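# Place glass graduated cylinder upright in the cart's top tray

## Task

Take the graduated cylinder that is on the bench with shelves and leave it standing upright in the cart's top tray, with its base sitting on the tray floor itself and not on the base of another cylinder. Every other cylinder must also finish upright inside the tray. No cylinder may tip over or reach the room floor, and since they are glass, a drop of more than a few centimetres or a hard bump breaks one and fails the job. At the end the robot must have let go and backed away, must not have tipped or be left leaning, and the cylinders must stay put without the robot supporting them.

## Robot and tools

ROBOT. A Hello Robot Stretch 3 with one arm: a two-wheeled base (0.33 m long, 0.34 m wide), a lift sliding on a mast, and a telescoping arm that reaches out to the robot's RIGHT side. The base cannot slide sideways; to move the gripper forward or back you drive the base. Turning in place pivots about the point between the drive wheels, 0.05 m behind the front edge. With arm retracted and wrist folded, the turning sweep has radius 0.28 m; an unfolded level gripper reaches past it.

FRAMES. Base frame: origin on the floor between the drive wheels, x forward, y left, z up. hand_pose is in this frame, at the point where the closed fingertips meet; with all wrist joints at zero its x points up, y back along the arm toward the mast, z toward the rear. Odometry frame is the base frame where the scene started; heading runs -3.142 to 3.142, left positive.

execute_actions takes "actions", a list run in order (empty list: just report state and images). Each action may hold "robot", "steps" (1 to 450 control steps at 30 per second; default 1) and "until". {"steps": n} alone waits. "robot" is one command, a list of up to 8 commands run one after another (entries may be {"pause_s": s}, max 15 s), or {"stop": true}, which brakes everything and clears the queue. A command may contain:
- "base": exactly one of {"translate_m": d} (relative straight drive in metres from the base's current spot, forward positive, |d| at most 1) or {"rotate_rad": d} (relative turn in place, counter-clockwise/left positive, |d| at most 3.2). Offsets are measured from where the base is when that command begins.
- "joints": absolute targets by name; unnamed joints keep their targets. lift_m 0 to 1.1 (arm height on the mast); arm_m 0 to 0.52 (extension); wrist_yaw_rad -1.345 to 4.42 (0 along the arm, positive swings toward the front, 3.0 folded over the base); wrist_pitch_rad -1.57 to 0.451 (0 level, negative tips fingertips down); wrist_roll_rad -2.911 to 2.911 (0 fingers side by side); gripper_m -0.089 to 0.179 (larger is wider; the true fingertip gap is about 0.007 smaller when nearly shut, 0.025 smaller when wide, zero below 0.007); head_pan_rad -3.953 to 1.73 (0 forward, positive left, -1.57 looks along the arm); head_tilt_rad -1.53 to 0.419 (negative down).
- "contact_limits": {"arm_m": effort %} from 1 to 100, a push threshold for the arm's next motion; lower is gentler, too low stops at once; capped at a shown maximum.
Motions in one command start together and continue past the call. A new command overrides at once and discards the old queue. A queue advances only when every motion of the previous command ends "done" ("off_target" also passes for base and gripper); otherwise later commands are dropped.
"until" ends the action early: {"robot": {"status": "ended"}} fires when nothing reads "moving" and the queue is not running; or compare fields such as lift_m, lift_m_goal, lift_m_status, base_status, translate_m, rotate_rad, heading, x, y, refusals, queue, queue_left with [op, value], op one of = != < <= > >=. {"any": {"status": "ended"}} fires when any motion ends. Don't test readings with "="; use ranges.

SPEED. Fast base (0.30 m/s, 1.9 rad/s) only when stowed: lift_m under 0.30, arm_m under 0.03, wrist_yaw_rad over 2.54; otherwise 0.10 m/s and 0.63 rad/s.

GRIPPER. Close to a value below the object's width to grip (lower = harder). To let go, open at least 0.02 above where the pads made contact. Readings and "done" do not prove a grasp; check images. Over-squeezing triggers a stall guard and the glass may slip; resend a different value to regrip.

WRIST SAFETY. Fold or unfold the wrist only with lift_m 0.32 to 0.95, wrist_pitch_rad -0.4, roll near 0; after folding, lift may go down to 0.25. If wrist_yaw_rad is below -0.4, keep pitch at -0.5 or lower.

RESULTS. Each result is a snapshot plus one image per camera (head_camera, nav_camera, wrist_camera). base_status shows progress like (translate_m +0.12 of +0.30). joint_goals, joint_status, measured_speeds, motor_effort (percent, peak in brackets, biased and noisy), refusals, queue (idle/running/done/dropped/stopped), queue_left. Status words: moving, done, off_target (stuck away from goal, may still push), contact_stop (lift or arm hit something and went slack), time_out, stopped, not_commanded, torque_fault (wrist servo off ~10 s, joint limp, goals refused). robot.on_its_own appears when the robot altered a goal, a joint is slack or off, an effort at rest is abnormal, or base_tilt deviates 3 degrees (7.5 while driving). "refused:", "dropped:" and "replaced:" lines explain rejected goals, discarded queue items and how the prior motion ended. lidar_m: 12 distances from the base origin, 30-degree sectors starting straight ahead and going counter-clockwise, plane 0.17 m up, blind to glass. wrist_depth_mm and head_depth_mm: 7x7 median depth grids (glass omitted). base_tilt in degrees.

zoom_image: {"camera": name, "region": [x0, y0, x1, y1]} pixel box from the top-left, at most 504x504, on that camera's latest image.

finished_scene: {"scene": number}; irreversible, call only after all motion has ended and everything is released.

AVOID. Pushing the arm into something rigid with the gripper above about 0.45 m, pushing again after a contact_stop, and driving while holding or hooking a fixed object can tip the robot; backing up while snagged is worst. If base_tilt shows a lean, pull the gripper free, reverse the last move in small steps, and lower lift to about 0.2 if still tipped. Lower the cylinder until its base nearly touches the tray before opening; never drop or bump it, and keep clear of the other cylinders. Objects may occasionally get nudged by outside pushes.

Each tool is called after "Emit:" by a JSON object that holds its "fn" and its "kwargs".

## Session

Emit:
{"fn": "execute_actions", "kwargs": {"actions": []}}

Scene clock: 0.00 s.
robot.base_odometry: x=+0.000 y=+0.000 heading=+0.000 (m, m, rad; robot's odometry frame)
robot.turned_by_wheels: +0.000 (rad since the last result)
robot.turned_by_imu: +0.000 (rad since the last result)
robot.base_tilt: forward=+2.7 right=-0.5 (deg)
robot.lidar_m: 2.20 1.51 1.57 2.12 1.94 2.24 1.68 1.62 1.40 1.69 1.63 1.78
robot.head_depth_mm: 1169 2334 2523 2526 2480 2443 2384 / 1575 2348 2826 2762 2714 2679 2522 / 1664 2325 2644 2582 2593 2544 2474 / 1658 2343 2472 2438 2400 2381 2324 / 1656 2281 2327 2338 2262 2262 2217 / 1661 2166 2159 2158 2139 2092 2084 / 1670 2073 2040 2023 1991 1980 1952
robot.base_status: not_commanded
robot.joint_positions: lift_m=+0.500 arm_m=-0.001 wrist_yaw_rad=+2.870 wrist_pitch_rad=-0.541 wrist_roll_rad=+0.016 gripper_m=+0.037 head_pan_rad=-0.008 head_tilt_rad=-0.002
robot.joint_goals: lift_m=+0.500 arm_m=-0.001 wrist_yaw_rad=+2.870 wrist_pitch_rad=-0.541 wrist_roll_rad=+0.016 gripper_m=+0.037 head_pan_rad=-0.008 head_tilt_rad=-0.002
robot.joint_status: lift_m=not_commanded arm_m=not_commanded wrist_yaw_rad=not_commanded wrist_pitch_rad=not_commanded wrist_roll_rad=not_commanded gripper_m=not_commanded head_pan_rad=not_commanded head_tilt_rad=not_commanded
robot.measured_speeds: translate_m=+0.000 rotate_rad=+0.000 lift_m=+0.000 arm_m=+0.000 wrist_yaw_rad=+0.000 wrist_pitch_rad=+0.000 wrist_roll_rad=+0.000 head_pan_rad=+0.000 head_tilt_rad=+0.000
robot: refusals=0 queue=idle queue_left=0
robot.motor_effort: left_wheel=-1 right_wheel=+0 lift_m=+21 arm_m=-1 wrist_yaw_rad=-1 wrist_pitch_rad=+7 wrist_roll_rad=+0 gripper_m=+0 head_pan_rad=+1 head_tilt_rad=+2 (%)
robot.hand_pose: x=+0.0343 y=+0.0555 z=+0.4861 quat_wxyz=(+0.280, +0.705, +0.093, +0.644) (m; robot's base frame)
robot.wrist_depth_mm: - - - - - - - / - - - - - - - / - - - - - - - / - - 937 915 895 857 824 / 856 819 807 794 786 740 703 / 742 703 - 675 635 646 629 / 645 635 627 614 587 561 556
pictures: head_camera (sideways: a quarter turn clockwise sets it upright), nav_camera (sideways: a quarter turn counterclockwise sets it upright), wrist_camera
Images, in order (width x height): head_camera 896x504, nav_camera 672x504, wrist_camera 644x364.

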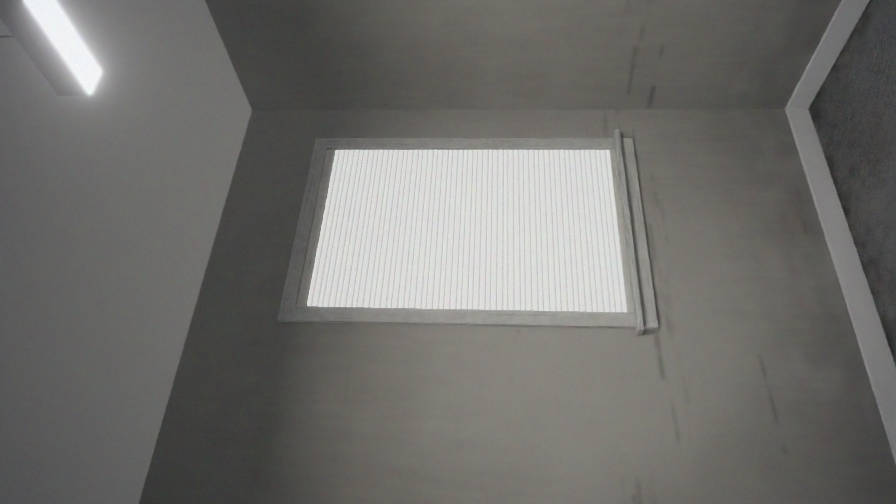

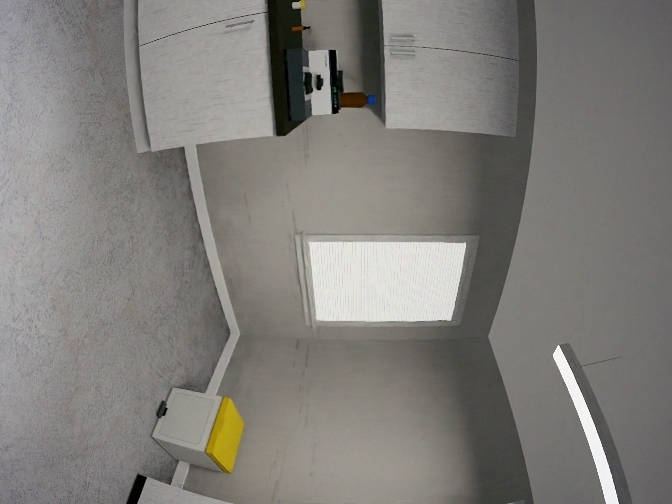

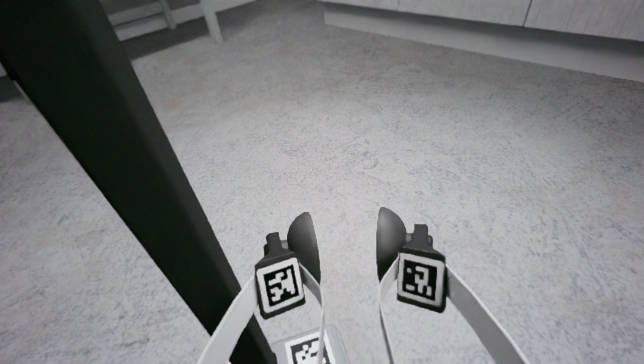

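Emit:
{"fn": "execute_actions", "kwargs": {"actions": [{"robot":{"joints":{"head_pan_rad":-2.1,"head_tilt_rad":-0.35,"lift_m":0.28,"wrist_pitch_rad":-0.4,"wrist_yaw_rad":3.0}},"steps":120,"until":{"robot":{"status":"ended"}}}]}}

Emit:
{"fn": "execute_actions", "kwargs": {"actions": [{"robot":{"base":{"rotate_rad":2.1},"joints":{"head_pan_rad":0,"head_tilt_rad":-0.3}},"steps":120,"until":{"robot":{"status":"ended"}}}]}}

Scene clock: 6.23 s.
robot.base_odometry: x=+0.000 y=+0.000 heading=+0.000 (m, m, rad; robot's odometry frame)
robot.turned_by_wheels: +0.000 (rad since the last result)
robot.turned_by_imu: +0.001 (rad since the last result)
robot.base_tilt: forward=+2.8 right=-0.4 (deg)
robot.lidar_m: 2.20 1.51 1.58 2.12 1.93 2.24 1.67 1.63 1.40 1.69 1.64 1.79
robot.head_depth_mm: 1402 1442 1509 1569 1640 1724 1567 / 1458 1514 1587 1645 1736 1786 1560 / 1545 1593 1679 1755 1838 1894 1572 / 1614 1688 1763 1839 1865 1888 1546 / 1720 1794 1886 1941 1770 1777 1543 / 1811 1891 2018 2079 1845 1841 1532 / 1919 2011 2117 2248 2407 1982 1523
robot.base_status: not_commanded
robot.joint_positions: lift_m=+0.281 arm_m=-0.001 wrist_yaw_rad=+2.998 wrist_pitch_rad=-0.422 wrist_roll_rad=+0.016 gripper_m=+0.037 head_pan_rad=-2.093 head_tilt_rad=-0.345
robot.joint_goals: lift_m=+0.280 arm_m=-0.001 wrist_yaw_rad=+3.000 wrist_pitch_rad=-0.400 wrist_roll_rad=+0.016 gripper_m=+0.037 head_pan_rad=-2.100 head_tilt_rad=-0.350
robot.joint_status: lift_m=done arm_m=not_commanded wrist_yaw_rad=done wrist_pitch_rad=done wrist_roll_rad=not_commanded gripper_m=not_commanded head_pan_rad=done head_tilt_rad=done
robot.measured_speeds: translate_m=+0.000 rotate_rad=+0.000 lift_m=+0.000 arm_m=+0.000 wrist_yaw_rad=+0.000 wrist_pitch_rad=+0.000 wrist_roll_rad=+0.000 head_pan_rad=+0.000 head_tilt_rad=+0.000
robot: refusals=0 queue=done queue_left=0
robot.motor_effort: left_wheel=-1(1) right_wheel=+0(0) lift_m=+9(17) arm_m=+0(1) wrist_yaw_rad=+3(5) wrist_pitch_rad=+10(11) wrist_roll_rad=+0(0) gripper_m=+0(0) head_pan_rad=-3(38) head_tilt_rad=-2(25) (%)
robot.hand_pose: x=+0.0109 y=+0.0774 z=+0.2925 quat_wxyz=(+0.198, +0.705, +0.097, +0.674) (m; robot's base frame)
robot.wrist_depth_mm: - - - - - - - / - - - - - - - / - - - 940 875 817 791 / 843 794 745 716 686 658 632 / 652 628 - 592 579 547 521 / 544 526 - - 470 463 447 / 467 - - - 414 402 390
pictures: head_camera (sideways: a quarter turn clockwise sets it upright), nav_camera (sideways: a quarter turn counterclockwise sets it upright), wrist_camera
Images, in order (width x height): head_camera 896x504, nav_camera 672x504, wrist_camera 644x364.

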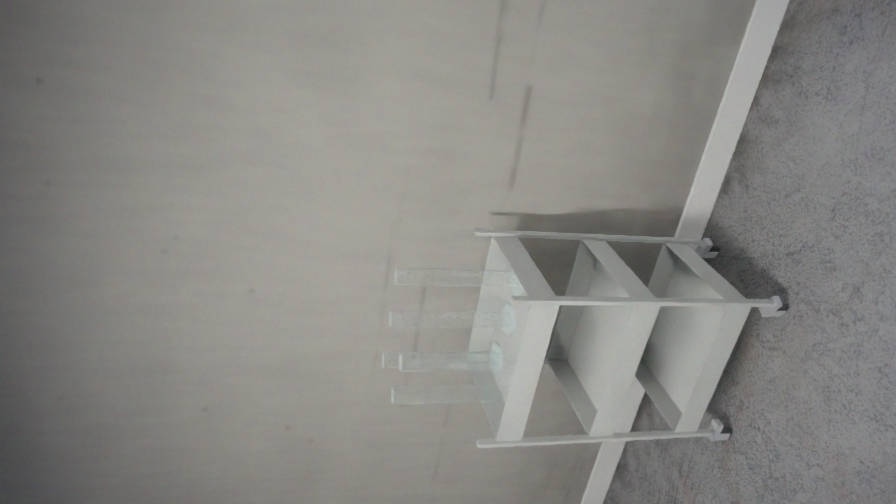

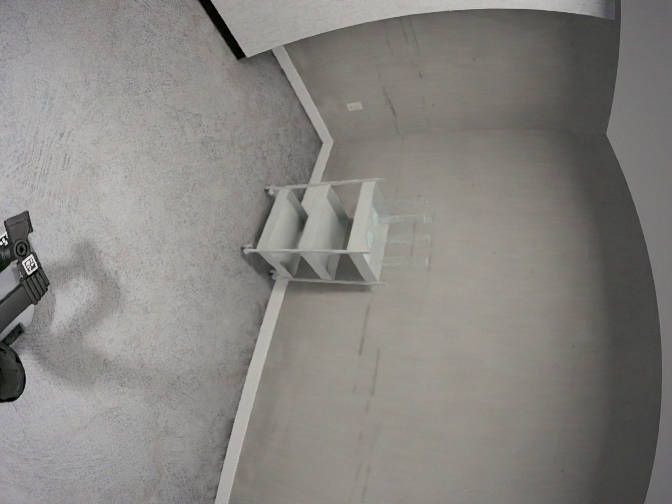

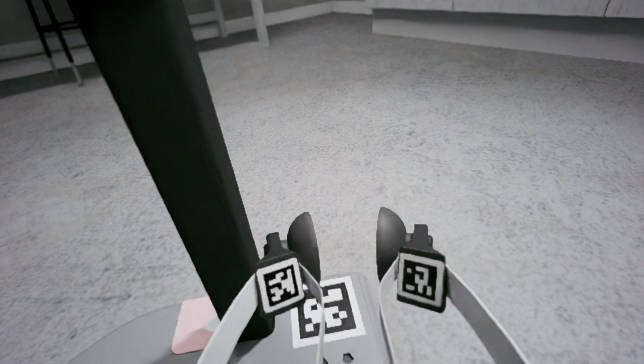

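Scene clock: 8.83 s.
robot.base_odometry: x=+0.000 y=+0.000 heading=+2.100 (m, m, rad; robot's odometry frame)
robot.turned_by_wheels: +2.100 (rad since the last result)
robot.turned_by_imu: +2.059 (rad since the last result)
robot.base_tilt: forward=+2.7 right=-0.4 (deg)
robot.lidar_m: 1.93 2.27 1.68 1.62 1.49 1.68 1.63 1.79 2.20 1.51 1.57 2.12
robot.head_depth_mm: 2371 2431 2537 2641 2756 2103 1623 / 2314 2457 2542 2652 2790 2116 1624 / 2356 2437 2564 2618 2727 2101 1608 / 2337 2411 2517 2356 2565 2088 1617 / 2310 2400 2519 2564 2693 2103 1598 / 2300 2384 2485 2532 2701 2089 1585 / 2320 2379 2497 2611 2676 2015 1598
robot.base_status: done (rotate_rad +2.0999 of +2.1000)
robot.joint_positions: lift_m=+0.281 arm_m=-0.001 wrist_yaw_rad=+2.998 wrist_pitch_rad=-0.422 wrist_roll_rad=+0.016 gripper_m=+0.037 head_pan_rad=-0.007 head_tilt_rad=-0.309
robot.joint_goals: lift_m=+0.280 arm_m=-0.001 wrist_yaw_rad=+3.000 wrist_pitch_rad=-0.400 wrist_roll_rad=+0.016 gripper_m=+0.037 head_pan_rad=+0.000 head_tilt_rad=-0.300
robot.joint_status: lift_m=done arm_m=not_commanded wrist_yaw_rad=done wrist_pitch_rad=done wrist_roll_rad=not_commanded gripper_m=not_commanded head_pan_rad=done head_tilt_rad=done
robot.measured_speeds: translate_m=+0.000 rotate_rad=+0.000 lift_m=+0.000 arm_m=+0.000 wrist_yaw_rad=+0.000 wrist_pitch_rad=+0.000 wrist_roll_rad=+0.000 head_pan_rad=+0.000 head_tilt_rad=+0.000
robot: refusals=0 queue=done queue_left=0
robot.motor_effort: left_wheel=-4(12) right_wheel=+2(9) lift_m=+8(9) arm_m=-1(1) wrist_yaw_rad=+2(3) wrist_pitch_rad=+10(10) wrist_roll_rad=+0(0) gripper_m=+0(1) head_pan_rad=+3(38) head_tilt_rad=+4(8) (%)
robot.hand_pose: x=+0.0108 y=+0.0774 z=+0.2925 quat_wxyz=(+0.198, +0.705, +0.097, +0.674) (m; robot's base frame)
robot.wrist_depth_mm: - - - - - - - / - - - - - - - / - - - 913 897 837 798 / 833 781 737 727 692 662 631 / 651 622 - 588 579 543 523 / 543 526 - - 468 465 448 / 463 - - - 410 400 393
pictures: head_camera (sideways: a quarter turn clockwise sets it upright), nav_camera (sideways: a quarter turn counterclockwise sets it upright), wrist_camera
Images, in order (width x height): head_camera 896x504, nav_camera 672x504, wrist_camera 644x364.

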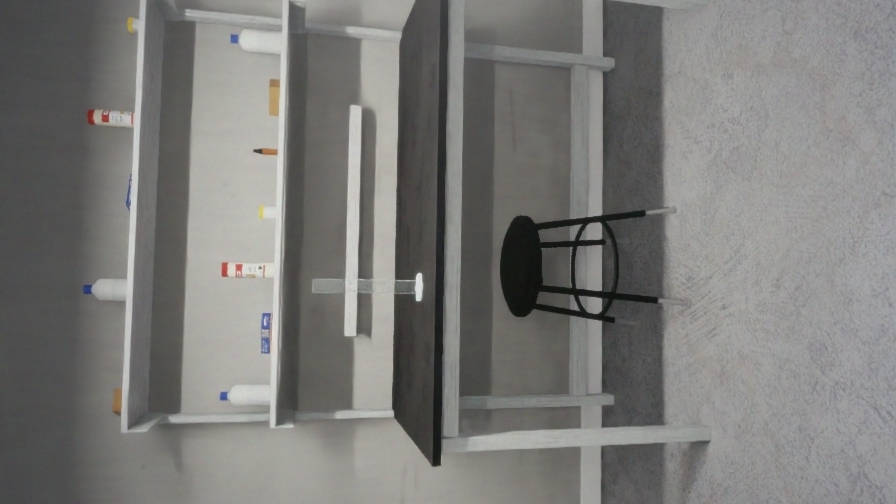

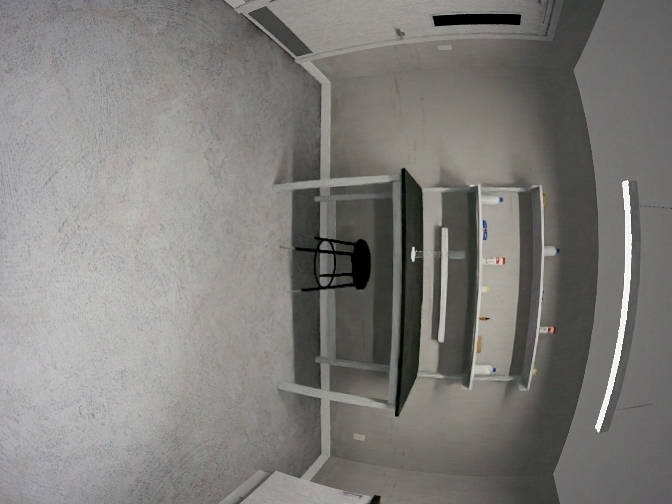

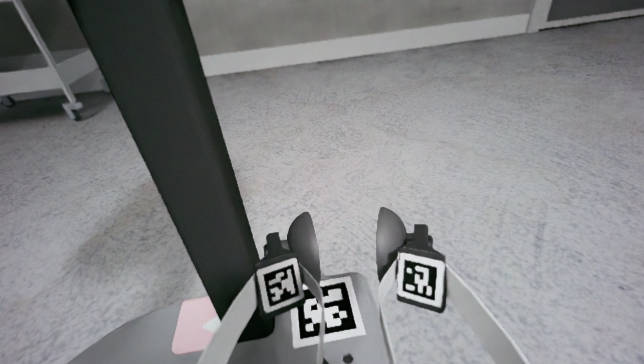

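Emit:
{"fn": "execute_actions", "kwargs": {"actions": [{"robot":[{"base":{"rotate_rad":0.03},"joints":{"head_pan_rad":-1.57,"head_tilt_rad":-0.4}},{"base":{"translate_m":1.0}},{"base":{"translate_m":0.40},"joints":{"lift_m":0.94}},{"base":{"rotate_rad":1.6},"joints":{"wrist_yaw_rad":0,"gripper_m":0.15}},{"joints":{"wrist_pitch_rad":0,"lift_m":1.03}},{"joints":{"arm_m":0.12}}],"steps":450,"until":{"robot":{"status":"ended"}}},{"steps":450,"until":{"robot":{"status":"ended"}}}]}}

Scene clock: 33.50 s.
robot.base_odometry: x=-0.742 y=+1.187 heading=-2.554 (m, m, rad; robot's odometry frame)
robot.turned_by_wheels: +1.630 (rad since the last result)
robot.turned_by_imu: +1.606 (rad since the last result)
robot.base_tilt: forward=+3.0 right=-0.3 (deg)
robot.lidar_m: 1.55 1.66 2.37 3.00 2.10 1.59 1.55 1.11 0.77 0.63 0.63 1.60
robot.head_depth_mm: 1066 1104 1178 - - - 1415 / 1069 1115 1172 - - - 856 / 1045 1118 1181 - - - 840 / 1071 1120 1188 - - 537 890 / 1066 1101 1198 1238 750 564 1402 / 1077 1128 1206 1217 767 562 1406 / 1063 1057 1192 1176 761 581 1422
robot.base_status: done (rotate_rad +1.5999 of +1.6000)
robot.joint_positions: lift_m=+1.029 arm_m=+0.120 wrist_yaw_rad=+0.001 wrist_pitch_rad=-0.024 wrist_roll_rad=+0.016 gripper_m=+0.150 head_pan_rad=-1.563 head_tilt_rad=-0.395
robot.joint_goals: lift_m=+1.030 arm_m=+0.120 wrist_yaw_rad=+0.000 wrist_pitch_rad=+0.000 wrist_roll_rad=+0.016 gripper_m=+0.150 head_pan_rad=-1.570 head_tilt_rad=-0.400
robot.joint_status: lift_m=done arm_m=done wrist_yaw_rad=done wrist_pitch_rad=done wrist_roll_rad=not_commanded gripper_m=done head_pan_rad=done head_tilt_rad=done
robot.measured_speeds: translate_m=+0.000 rotate_rad=+0.000 lift_m=+0.000 arm_m=+0.000 wrist_yaw_rad=+0.000 wrist_pitch_rad=+0.000 wrist_roll_rad=+0.000 head_pan_rad=+0.000 head_tilt_rad=+0.000
robot: refusals=0 queue=done queue_left=0
robot.motor_effort: left_wheel=-4(14) right_wheel=+3(7) lift_m=+33(35) arm_m=+3(4) wrist_yaw_rad=-1(5) wrist_pitch_rad=+11(13) wrist_roll_rad=+0(0) gripper_m=+1(85) head_pan_rad=-3(36) head_tilt_rad=-2(11) (%)
robot.hand_pose: x=-0.0211 y=-0.5202 z=+1.1379 quat_wxyz=(+0.702, +0.009, -0.712, -0.008) (m; robot's base frame)
robot.wrist_depth_mm: 885 692 622 578 585 654 730 / 909 747 892 850 837 816 814 / 946 935 909 861 834 846 813 / - 940 925 924 891 873 847 / - - 851 779 724 738 668 / - - 570 543 526 496 507 / - 433 434 425 405 391 370
pictures: head_camera (sideways: a quarter turn clockwise sets it upright), nav_camera (sideways: a quarter turn counterclockwise sets it upright), wrist_camera
Images, in order (width x height): head_camera 896x504, nav_camera 672x504, wrist_camera 644x364.

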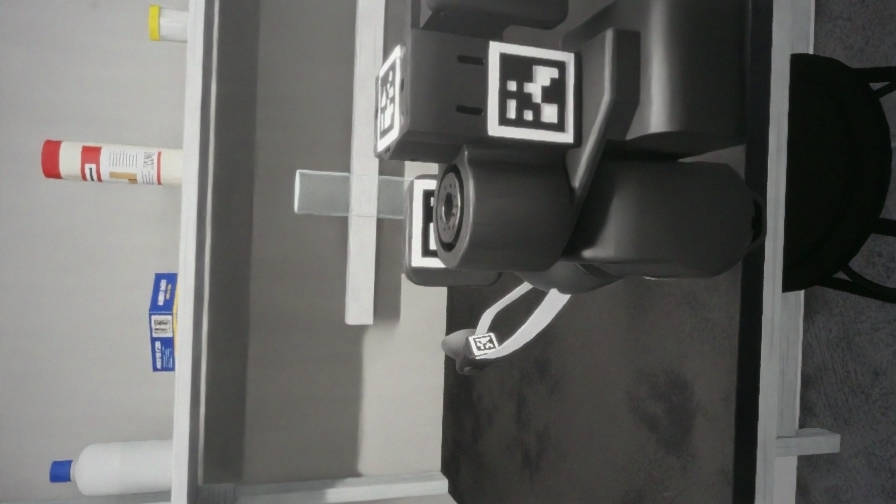

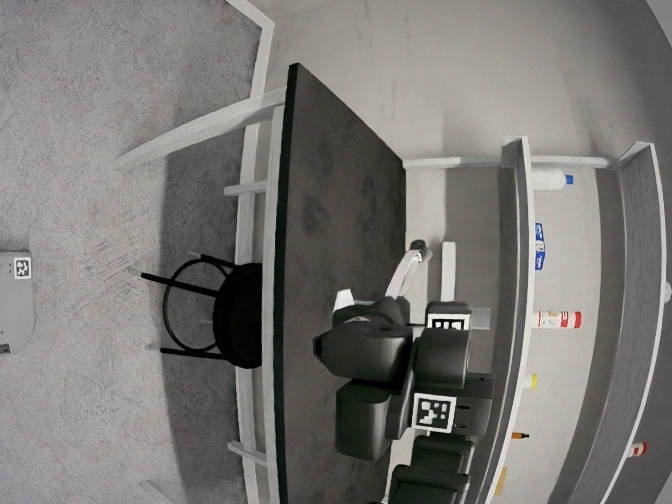

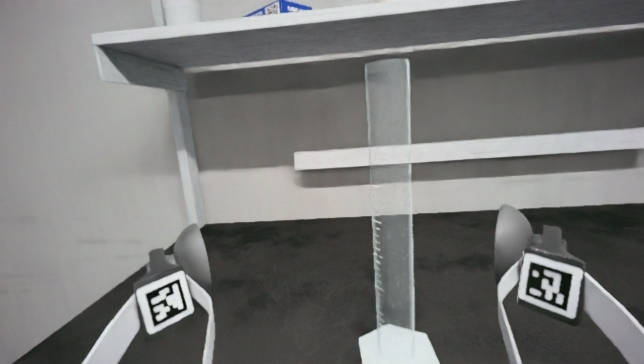

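Emit:
{"fn": "execute_actions", "kwargs": {"actions": [{"robot":[{"base":{"translate_m":-0.05},"joints":{"arm_m":0.28}},{"joints":{"gripper_m":0.10}}],"steps":450,"until":{"robot":{"status":"ended"}}}]}}

Scene clock: 38.90 s.
robot.base_odometry: x=-0.701 y=+1.215 heading=-2.554 (m, m, rad; robot's odometry frame)
robot.turned_by_wheels: +0.000 (rad since the last result)
robot.turned_by_imu: +0.001 (rad since the last result)
robot.base_tilt: forward=+2.7 right=-0.2 (deg)
robot.lidar_m: 1.60 1.72 2.44 3.00 2.03 1.55 1.51 1.07 0.75 0.63 0.66 1.65
robot.head_depth_mm: 1068 1100 1184 - 776 576 1401 / 1062 1115 1189 1178 788 574 905 / 1051 1120 1191 - 745 571 839 / 1081 1125 1195 - 727 567 848 / 1071 1102 1196 1140 776 565 1340 / 1077 1116 1208 1216 766 560 1409 / 1070 1124 1212 1188 762 578 1414
robot.base_status: done (translate_m -0.0500 of -0.0500)
robot.joint_positions: lift_m=+1.029 arm_m=+0.280 wrist_yaw_rad=+0.001 wrist_pitch_rad=-0.024 wrist_roll_rad=+0.016 gripper_m=+0.100 head_pan_rad=-1.563 head_tilt_rad=-0.395
robot.joint_goals: lift_m=+1.030 arm_m=+0.280 wrist_yaw_rad=+0.000 wrist_pitch_rad=+0.000 wrist_roll_rad=+0.016 gripper_m=+0.100 head_pan_rad=-1.570 head_tilt_rad=-0.400
robot.joint_status: lift_m=done arm_m=done wrist_yaw_rad=done wrist_pitch_rad=done wrist_roll_rad=not_commanded gripper_m=done head_pan_rad=done head_tilt_rad=done
robot.measured_speeds: translate_m=+0.000 rotate_rad=+0.000 lift_m=+0.000 arm_m=+0.000 wrist_yaw_rad=+0.000 wrist_pitch_rad=+0.000 wrist_roll_rad=+0.000 head_pan_rad=+0.000 head_tilt_rad=+0.000
robot: refusals=0 queue=done queue_left=0
robot.motor_effort: left_wheel=-4(12) right_wheel=+2(4) lift_m=+32(33) arm_m=+4(4) wrist_yaw_rad=-1(2) wrist_pitch_rad=+11(11) wrist_roll_rad=+0(0) gripper_m=+0(81) head_pan_rad=-2(3) head_tilt_rad=-2(2) (%)
robot.hand_pose: x=-0.0212 y=-0.6802 z=+1.1379 quat_wxyz=(+0.702, +0.009, -0.712, -0.008) (m; robot's base frame)
robot.wrist_depth_mm: 449 470 501 540 599 640 636 / 758 725 713 706 686 674 646 / 780 753 734 733 703 692 670 / 805 785 781 743 727 721 702 / 832 817 800 768 745 716 667 / 879 590 - 542 517 - 486 / 471 450 431 423 410 390 386
pictures: head_camera (sideways: a quarter turn clockwise sets it upright), nav_camera (sideways: a quarter turn counterclockwise sets it upright), wrist_camera
Images, in order (width x height): head_camera 896x504, nav_camera 672x504, wrist_camera 644x364.

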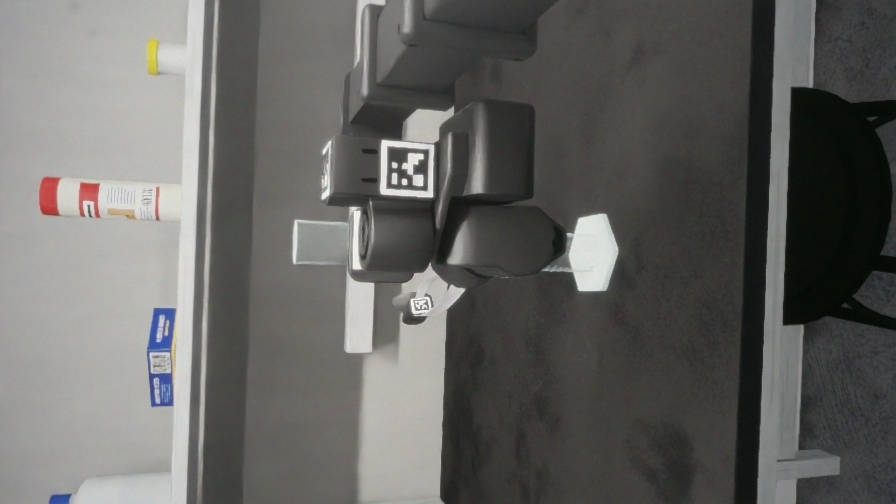

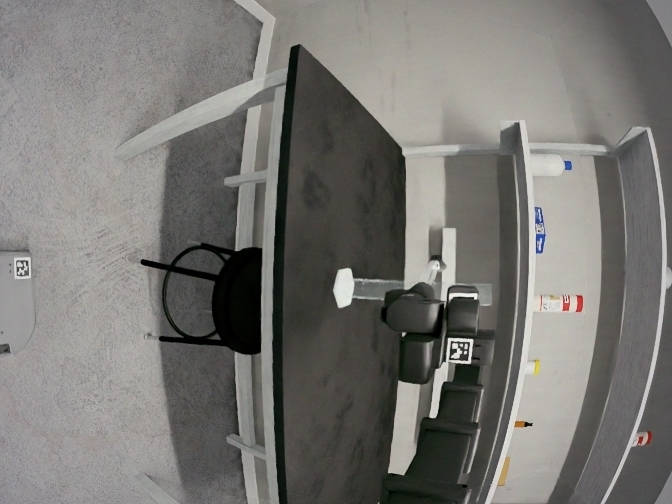

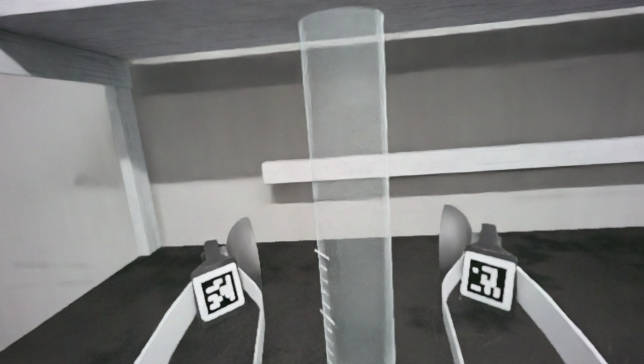

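Emit:
{"fn": "execute_actions", "kwargs": {"actions": [{"robot":[{"base":{"translate_m":-0.004},"joints":{"arm_m":0.298}},{"joints":{"gripper_m":-0.012}},{"pause_s":0.3},{"joints":{"lift_m":1.05}}],"steps":450,"until":{"robot":{"status":"ended"}}}]}}

Scene clock: 44.67 s.
robot.base_odometry: x=-0.698 y=+1.217 heading=-2.554 (m, m, rad; robot's odometry frame)
robot.turned_by_wheels: +0.000 (rad since the last result)
robot.turned_by_imu: +0.001 (rad since the last result)
robot.base_tilt: forward=+2.8 right=-0.3 (deg)
robot.lidar_m: 1.60 1.72 2.44 3.00 2.03 1.54 1.50 1.06 0.75 0.63 0.66 1.66
robot.head_depth_mm: 1065 1100 1169 1093 795 577 1413 / 1066 1108 1175 1178 788 573 914 / 1047 1123 1172 - 785 570 845 / 1072 1123 1176 - 736 567 847 / 1066 1113 1193 1228 776 564 1341 / 1075 1126 1195 1209 765 561 1404 / 1069 1116 1205 1200 761 579 1410
robot.base_status: done (translate_m -0.0040 of -0.0040)
robot.joint_positions: lift_m=+1.049 arm_m=+0.298 wrist_yaw_rad=+0.000 wrist_pitch_rad=-0.040 wrist_roll_rad=+0.016 gripper_m=-0.011 head_pan_rad=-1.563 head_tilt_rad=-0.395
robot.joint_goals: lift_m=+1.050 arm_m=+0.298 wrist_yaw_rad=+0.000 wrist_pitch_rad=+0.000 wrist_roll_rad=+0.016 gripper_m=-0.012 head_pan_rad=-1.570 head_tilt_rad=-0.400
robot.joint_status: lift_m=done arm_m=done wrist_yaw_rad=done wrist_pitch_rad=done wrist_roll_rad=not_commanded gripper_m=done head_pan_rad=done head_tilt_rad=done
robot.measured_speeds: translate_m=+0.000 rotate_rad=+0.000 lift_m=+0.000 arm_m=+0.000 wrist_yaw_rad=+0.000 wrist_pitch_rad=+0.000 wrist_roll_rad=+0.000 head_pan_rad=+0.000 head_tilt_rad=+0.000
robot: refusals=0 queue=done queue_left=0
robot.motor_effort: left_wheel=-4(12) right_wheel=+3(4) lift_m=+34(30) arm_m=+3(3) wrist_yaw_rad=-1(1) wrist_pitch_rad=+19(20) wrist_roll_rad=+0(1) gripper_m=-18(94) head_pan_rad=-4(3) head_tilt_rad=-2(3) (%)
robot.hand_pose: x=-0.0213 y=-0.6976 z=+1.1536 quat_wxyz=(+0.702, +0.015, -0.712, -0.015) (m; robot's base frame)
robot.wrist_depth_mm: 418 443 471 519 567 632 626 / 590 702 699 690 672 661 643 / 754 739 719 699 692 679 653 / 791 752 744 696 724 701 691 / 835 801 782 758 734 714 662 / 849 606 596 554 523 530 501 / 490 464 447 438 424 409 398
pictures: head_camera (sideways: a quarter turn clockwise sets it upright), nav_camera (sideways: a quarter turn counterclockwise sets it upright), wrist_camera
Images, in order (width x height): head_camera 896x504, nav_camera 672x504, wrist_camera 644x364.

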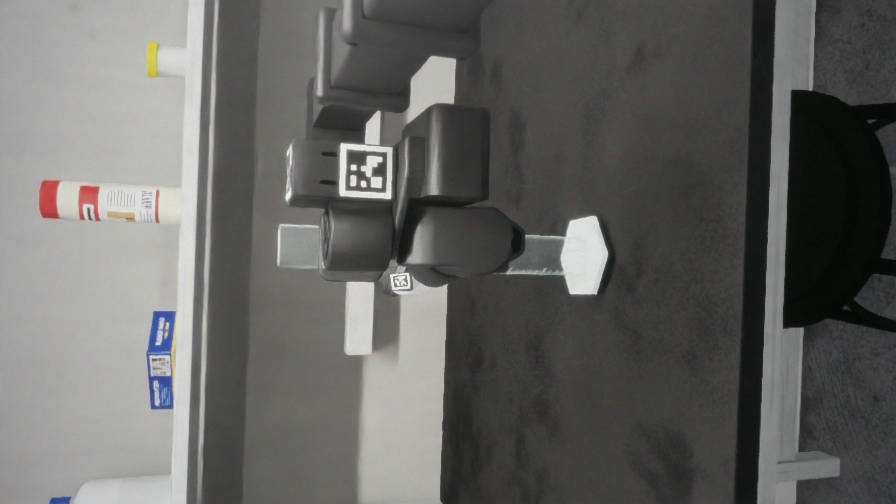

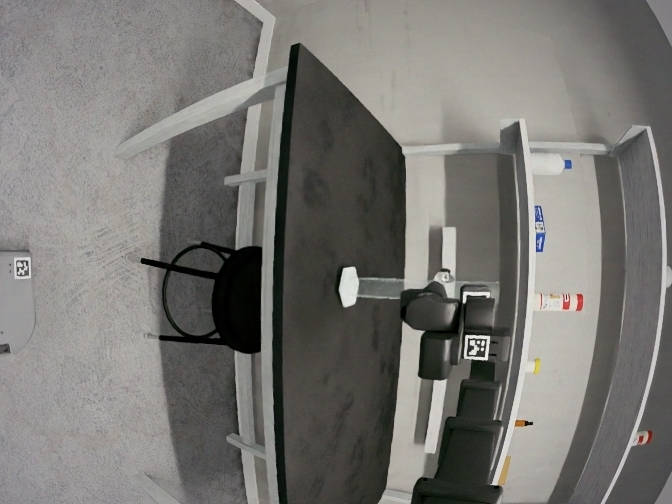

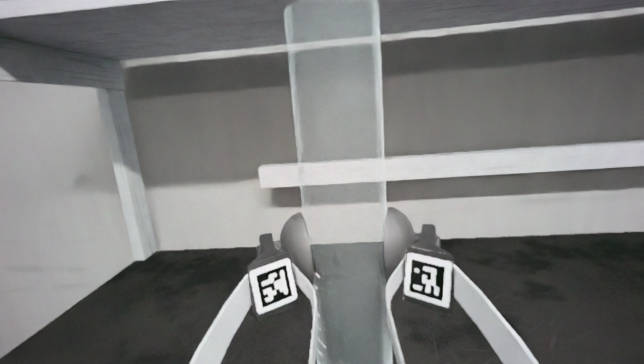

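Emit:
{"fn": "execute_actions", "kwargs": {"actions": [{"robot":[{"joints":{"lift_m":1.07,"arm_m":0.0}},{"base":{"rotate_rad":1.295},"joints":{"head_tilt_rad":-0.75}},{"base":{"translate_m":1.0}},{"base":{"translate_m":1.0}},{"base":{"translate_m":0.28}},{"base":{"rotate_rad":0.27}}],"steps":450,"until":{"robot":{"status":"ended"}}},{"steps":450,"until":{"robot":{"status":"ended"}}},{"steps":450,"until":{"robot":{"status":"ended"}}}]}}

Scene clock: 82.60 s.
robot.base_odometry: x=+0.003 y=-0.953 heading=-0.989 (m, m, rad; robot's odometry frame)
robot.turned_by_wheels: +1.565 (rad since the last result)
robot.turned_by_imu: +1.542 (rad since the last result)
robot.base_tilt: forward=+2.8 right=-0.5 (deg)
robot.lidar_m: 0.83 0.87 1.22 2.12 2.12 2.97 2.69 1.53 1.14 0.67 0.71 1.33
robot.head_depth_mm: 896 - - - - 1369 1207 / 892 - - - - 1352 1189 / 895 - - - - 1330 1187 / 892 - - - - 1289 1190 / 921 1023 1123 1005 1108 1276 1182 / 919 1039 1122 998 1136 1286 1167 / 922 1035 1130 992 1119 1259 1165
robot.base_status: done (rotate_rad +0.2699 of +0.2700)
robot.joint_positions: lift_m=+1.069 arm_m=+0.000 wrist_yaw_rad=+0.000 wrist_pitch_rad=-0.042 wrist_roll_rad=+0.016 gripper_m=-0.011 head_pan_rad=-1.563 head_tilt_rad=-0.741
robot.joint_goals: lift_m=+1.070 arm_m=+0.000 wrist_yaw_rad=+0.000 wrist_pitch_rad=+0.000 wrist_roll_rad=+0.016 gripper_m=-0.012 head_pan_rad=-1.570 head_tilt_rad=-0.750
robot.joint_status: lift_m=done arm_m=done wrist_yaw_rad=done wrist_pitch_rad=done wrist_roll_rad=not_commanded gripper_m=done head_pan_rad=done head_tilt_rad=done
robot.measured_speeds: translate_m=+0.000 rotate_rad=+0.000 lift_m=+0.000 arm_m=+0.000 wrist_yaw_rad=+0.000 wrist_pitch_rad=+0.000 wrist_roll_rad=+0.000 head_pan_rad=+0.000 head_tilt_rad=+0.000
robot: refusals=0 queue=done queue_left=0
robot.motor_effort: left_wheel=-4(10) right_wheel=+2(7) lift_m=+33(40) arm_m=-4(4) wrist_yaw_rad=-1(0) wrist_pitch_rad=+20(20) wrist_roll_rad=+0(0) gripper_m=-18(18) head_pan_rad=-3(3) head_tilt_rad=-4(27) (%)
robot.hand_pose: x=-0.0213 y=-0.4004 z=+1.1733 quat_wxyz=(+0.702, +0.015, -0.712, -0.015) (m; robot's base frame)
robot.wrist_depth_mm: 806 813 814 781 774 765 749 / 860 840 824 803 796 794 788 / 886 869 837 835 828 812 798 / 922 920 895 870 877 837 834 / 964 939 899 911 884 881 876 / - - 965 921 958 900 897 / - - 808 819 966 949 947
pictures: head_camera (sideways: a quarter turn clockwise sets it upright), nav_camera (sideways: a quarter turn counterclockwise sets it upright), wrist_camera
Images, in order (width x height): head_camera 896x504, nav_camera 672x504, wrist_camera 644x364.

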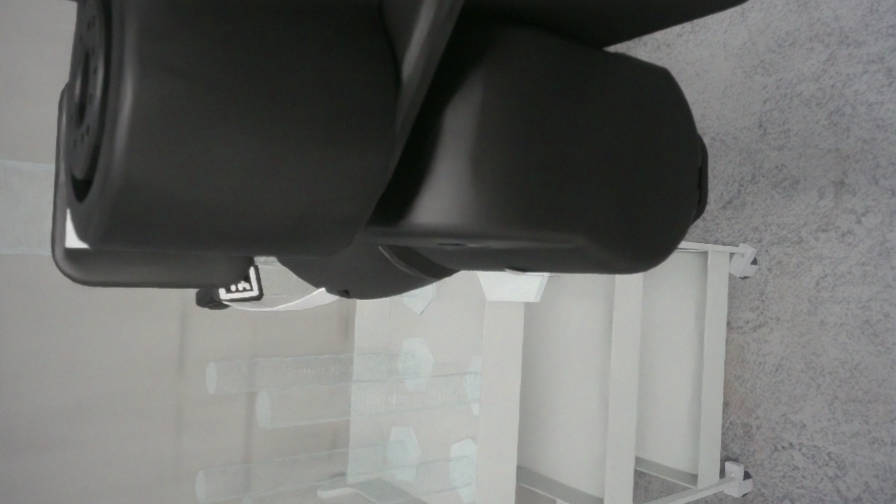

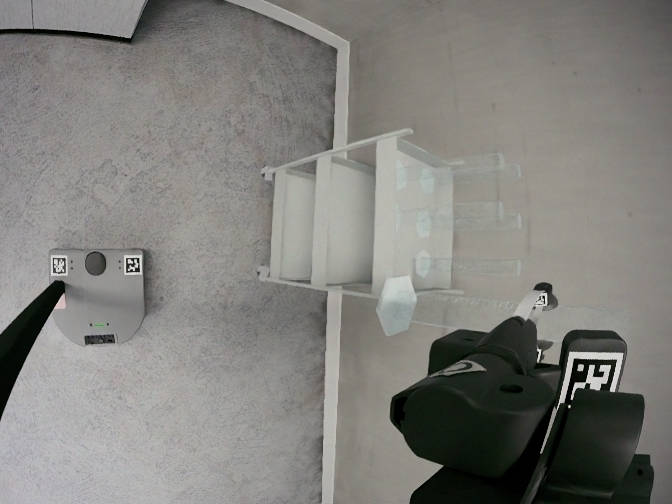

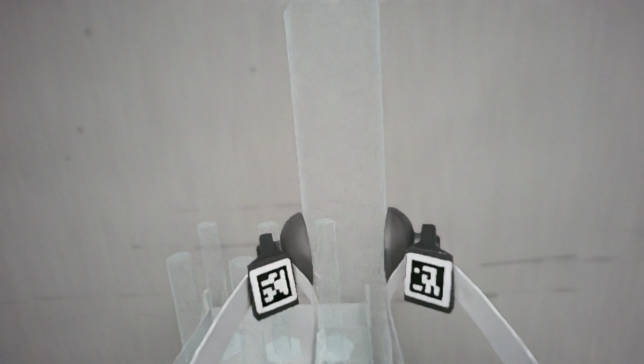

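Emit:
{"fn": "execute_actions", "kwargs": {"actions": [{"robot":[{"base":{"translate_m":0.058},"joints":{"arm_m":0.345,"lift_m":0.98}},{"joints":{"lift_m":0.92}}],"steps":450,"until":{"robot":{"status":"ended"}}}]}}

Emit:
{"fn": "zoom_image", "kwargs": {"camera": "head_camera", "region": [200, 120, 560, 400]}}

Scene clock: 90.00 s.
robot.base_odometry: x=+0.035 y=-1.001 heading=-0.989 (m, m, rad; robot's odometry frame)
robot.turned_by_wheels: +0.000 (rad since the last result)
robot.turned_by_imu: +0.001 (rad since the last result)
robot.base_tilt: forward=+2.9 right=-0.5 (deg)
robot.lidar_m: 0.77 0.81 1.13 2.25 2.13 2.97 2.74 1.53 1.14 0.67 0.71 1.27
robot.head_depth_mm: 918 1020 1142 - - 1387 1210 / 919 1007 - 1377 1558 1399 1194 / 924 1018 - 1261 1501 1355 1189 / 920 1016 - 948 1120 1294 1181 / 921 1034 1128 996 1104 1289 1171 / 923 1033 1122 987 1133 1279 1170 / 922 1028 1148 946 1125 1292 1162
robot.base_status: done (translate_m +0.0580 of +0.0580)
robot.joint_positions: lift_m=+0.921 arm_m=+0.345 wrist_yaw_rad=+0.000 wrist_pitch_rad=-0.042 wrist_roll_rad=+0.016 gripper_m=-0.011 head_pan_rad=-1.563 head_tilt_rad=-0.741
robot.joint_goals: lift_m=+0.920 arm_m=+0.345 wrist_yaw_rad=+0.000 wrist_pitch_rad=+0.000 wrist_roll_rad=+0.016 gripper_m=-0.012 head_pan_rad=-1.570 head_tilt_rad=-0.750
robot.joint_status: lift_m=done arm_m=done wrist_yaw_rad=done wrist_pitch_rad=done wrist_roll_rad=not_commanded gripper_m=done head_pan_rad=done head_tilt_rad=done
robot.measured_speeds: translate_m=+0.000 rotate_rad=+0.000 lift_m=+0.000 arm_m=+0.000 wrist_yaw_rad=+0.000 wrist_pitch_rad=+0.000 wrist_roll_rad=+0.000 head_pan_rad=+0.000 head_tilt_rad=+0.000
robot: refusals=0 queue=done queue_left=0
robot.motor_effort: left_wheel=-4(8) right_wheel=+2(7) lift_m=+10(39) arm_m=+3(2) wrist_yaw_rad=+0(0) wrist_pitch_rad=+20(20) wrist_roll_rad=+0(0) gripper_m=-18(18) head_pan_rad=-3(3) head_tilt_rad=-4(4) (%)
robot.hand_pose: x=-0.0214 y=-0.7446 z=+1.0244 quat_wxyz=(+0.702, +0.015, -0.712, -0.015) (m; robot's base frame)
robot.wrist_depth_mm: 497 503 487 480 473 454 458 / 523 521 511 493 491 476 475 / 546 534 520 517 501 498 490 / 558 551 547 531 526 516 507 / 580 569 565 558 547 527 530 / 605 605 586 573 579 555 550 / 639 624 608 604 581 584 568
pictures: head_camera (sideways: a quarter turn clockwise sets it upright), nav_camera (sideways: a quarter turn counterclockwise sets it upright), wrist_camera
Images, in order (width x height): head_camera 896x504, nav_camera 672x504, wrist_camera 644x364.

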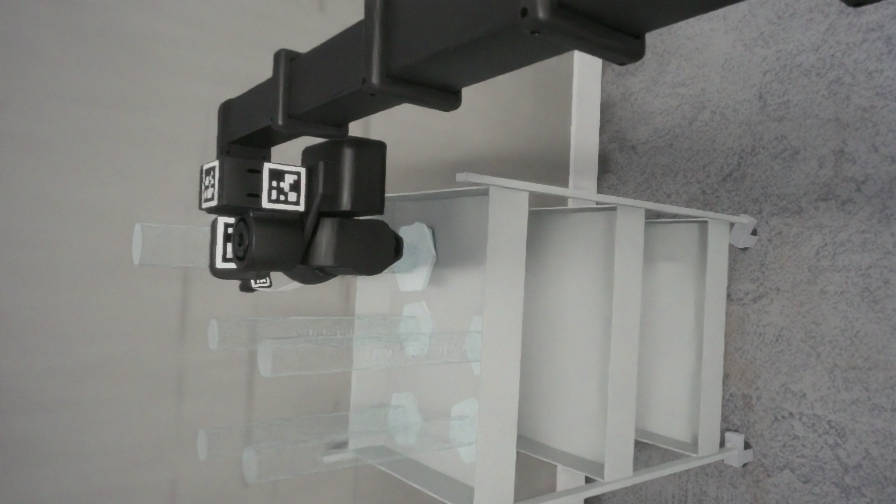

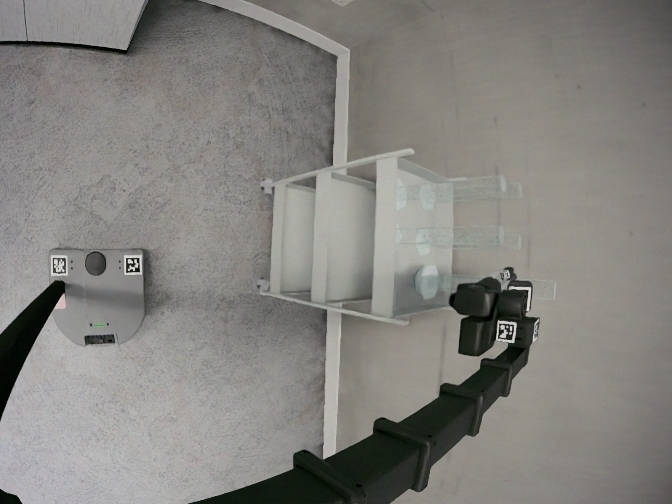

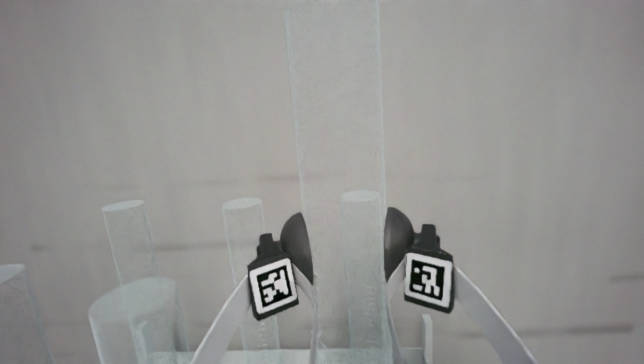

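Region (200, 120, 560, 400) of head_camera's 896x504 image, scaled by 1.400, with more detail than that image has.

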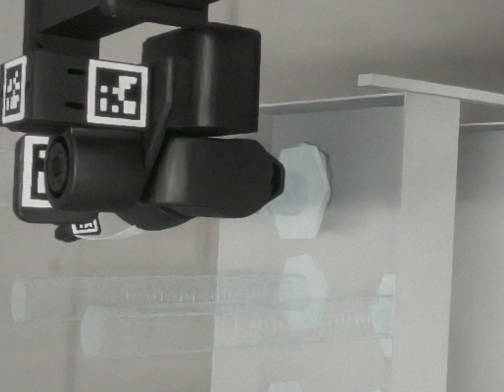

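Emit:
{"fn": "execute_actions", "kwargs": {"actions": [{"robot":[{"joints":{"arm_m":0.37}},{"joints":{"lift_m":0.815}}],"steps":200,"until":{"robot":{"status":"ended"}}},{"robot":[{"joints":{"lift_m":0.808}},{"joints":{"lift_m":0.801}},{"joints":{"lift_m":0.794}},{"joints":{"lift_m":0.787}},{"joints":{"lift_m":0.78}},{"joints":{"lift_m":0.773}},{"joints":{"lift_m":0.766}},{"joints":{"lift_m":0.759}}],"steps":200,"until":{"robot":{"wrist_pitch_rad":[">",-0.034]}}},{"robot":{"stop":true},"steps":8}]}}

Scene clock: 99.80 s.
robot.base_odometry: x=+0.035 y=-1.001 heading=-0.989 (m, m, rad; robot's odometry frame)
robot.turned_by_wheels: +0.000 (rad since the last result)
robot.turned_by_imu: +0.001 (rad since the last result)
robot.base_tilt: forward=+2.8 right=-0.4 (deg)
robot.lidar_m: 0.77 0.81 1.13 2.26 2.14 2.98 2.76 1.53 1.14 0.67 0.71 1.27
robot.head_depth_mm: 920 1030 1164 1338 1550 1442 - / 923 1029 1161 1309 - 1359 1169 / 922 1029 1146 - 1523 1358 1199 / 924 1027 1139 - 1116 1279 1182 / 918 1029 1132 1002 1115 1273 1185 / 920 1031 1130 989 1128 1276 1172 / 924 1033 1147 951 1126 1295 1174
robot.base_status: done (translate_m +0.0580 of +0.0580)
robot.joint_positions: lift_m=+0.781 arm_m=+0.370 wrist_yaw_rad=+0.000 wrist_pitch_rad=-0.030 wrist_roll_rad=+0.016 gripper_m=-0.011 head_pan_rad=-1.563 head_tilt_rad=-0.741
robot.joint_goals: lift_m=+0.780 arm_m=+0.370 wrist_yaw_rad=+0.000 wrist_pitch_rad=+0.000 wrist_roll_rad=+0.016 gripper_m=-0.012 head_pan_rad=-1.570 head_tilt_rad=-0.750
robot.joint_status: lift_m=moving arm_m=done wrist_yaw_rad=done wrist_pitch_rad=done wrist_roll_rad=not_commanded gripper_m=done head_pan_rad=done head_tilt_rad=done
robot.measured_speeds: translate_m=+0.000 rotate_rad=+0.000 lift_m=+0.000 arm_m=+0.000 wrist_yaw_rad=+0.000 wrist_pitch_rad=+0.000 wrist_roll_rad=+0.000 head_pan_rad=+0.000 head_tilt_rad=+0.000
robot: refusals=0 queue=stopped queue_left=0
robot.motor_effort: left_wheel=-4(4) right_wheel=+2(3) lift_m=+11(8) arm_m=+3(4) wrist_yaw_rad=-1(0) wrist_pitch_rad=+14(20) wrist_roll_rad=+0(0) gripper_m=-18(18) head_pan_rad=-3(3) head_tilt_rad=-4(4) (%)
robot.hand_pose: x=-0.0214 y=-0.7700 z=+0.8877 quat_wxyz=(+0.702, +0.011, -0.712, -0.011) (m; robot's base frame)
robot.wrist_depth_mm: 482 475 466 458 452 440 432 / 498 494 485 475 465 461 450 / 519 506 504 494 474 468 464 / 533 525 520 511 497 493 483 / 563 546 533 527 513 516 498 / 570 553 451 440 424 522 511 / 592 424 429 420 388 543 533
pictures: head_camera (sideways: a quarter turn clockwise sets it upright), nav_camera (sideways: a quarter turn counterclockwise sets it upright), wrist_camera
Images, in order (width x height): head_camera 896x504, nav_camera 672x504, wrist_camera 644x364.

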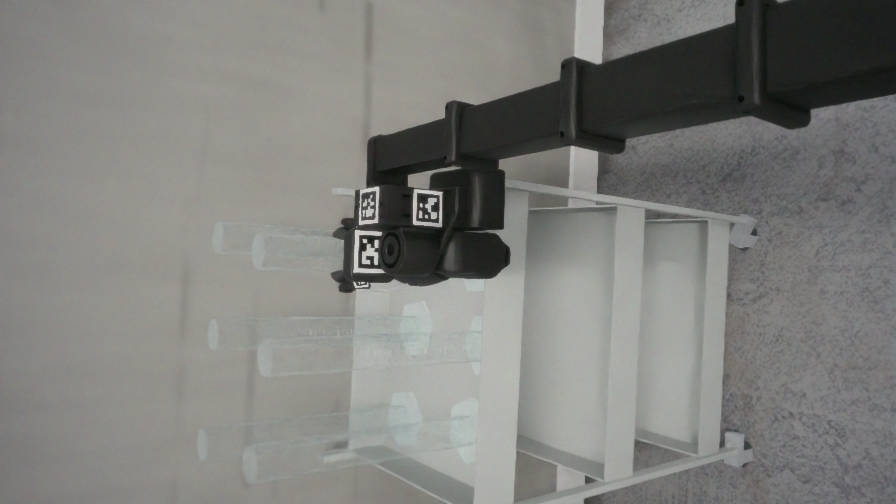

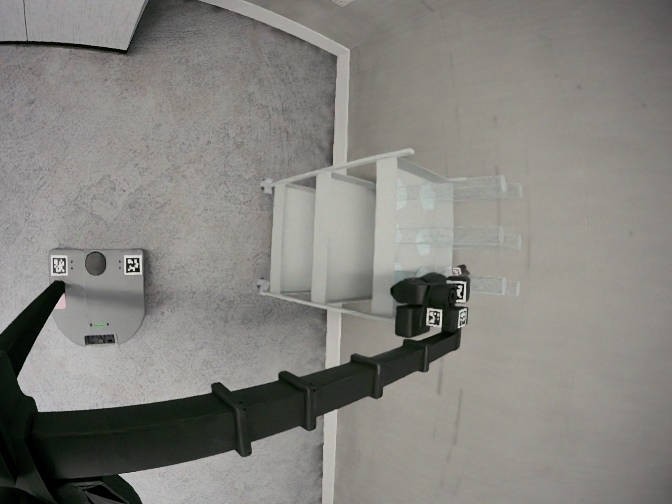

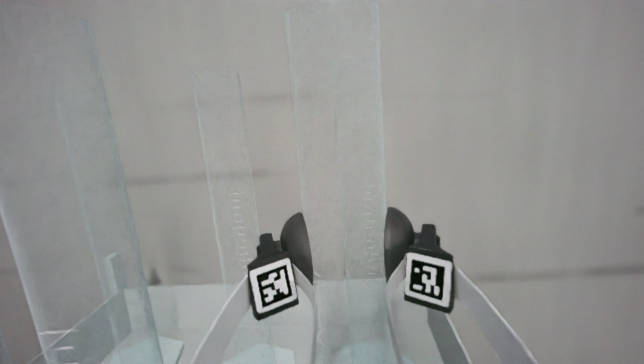

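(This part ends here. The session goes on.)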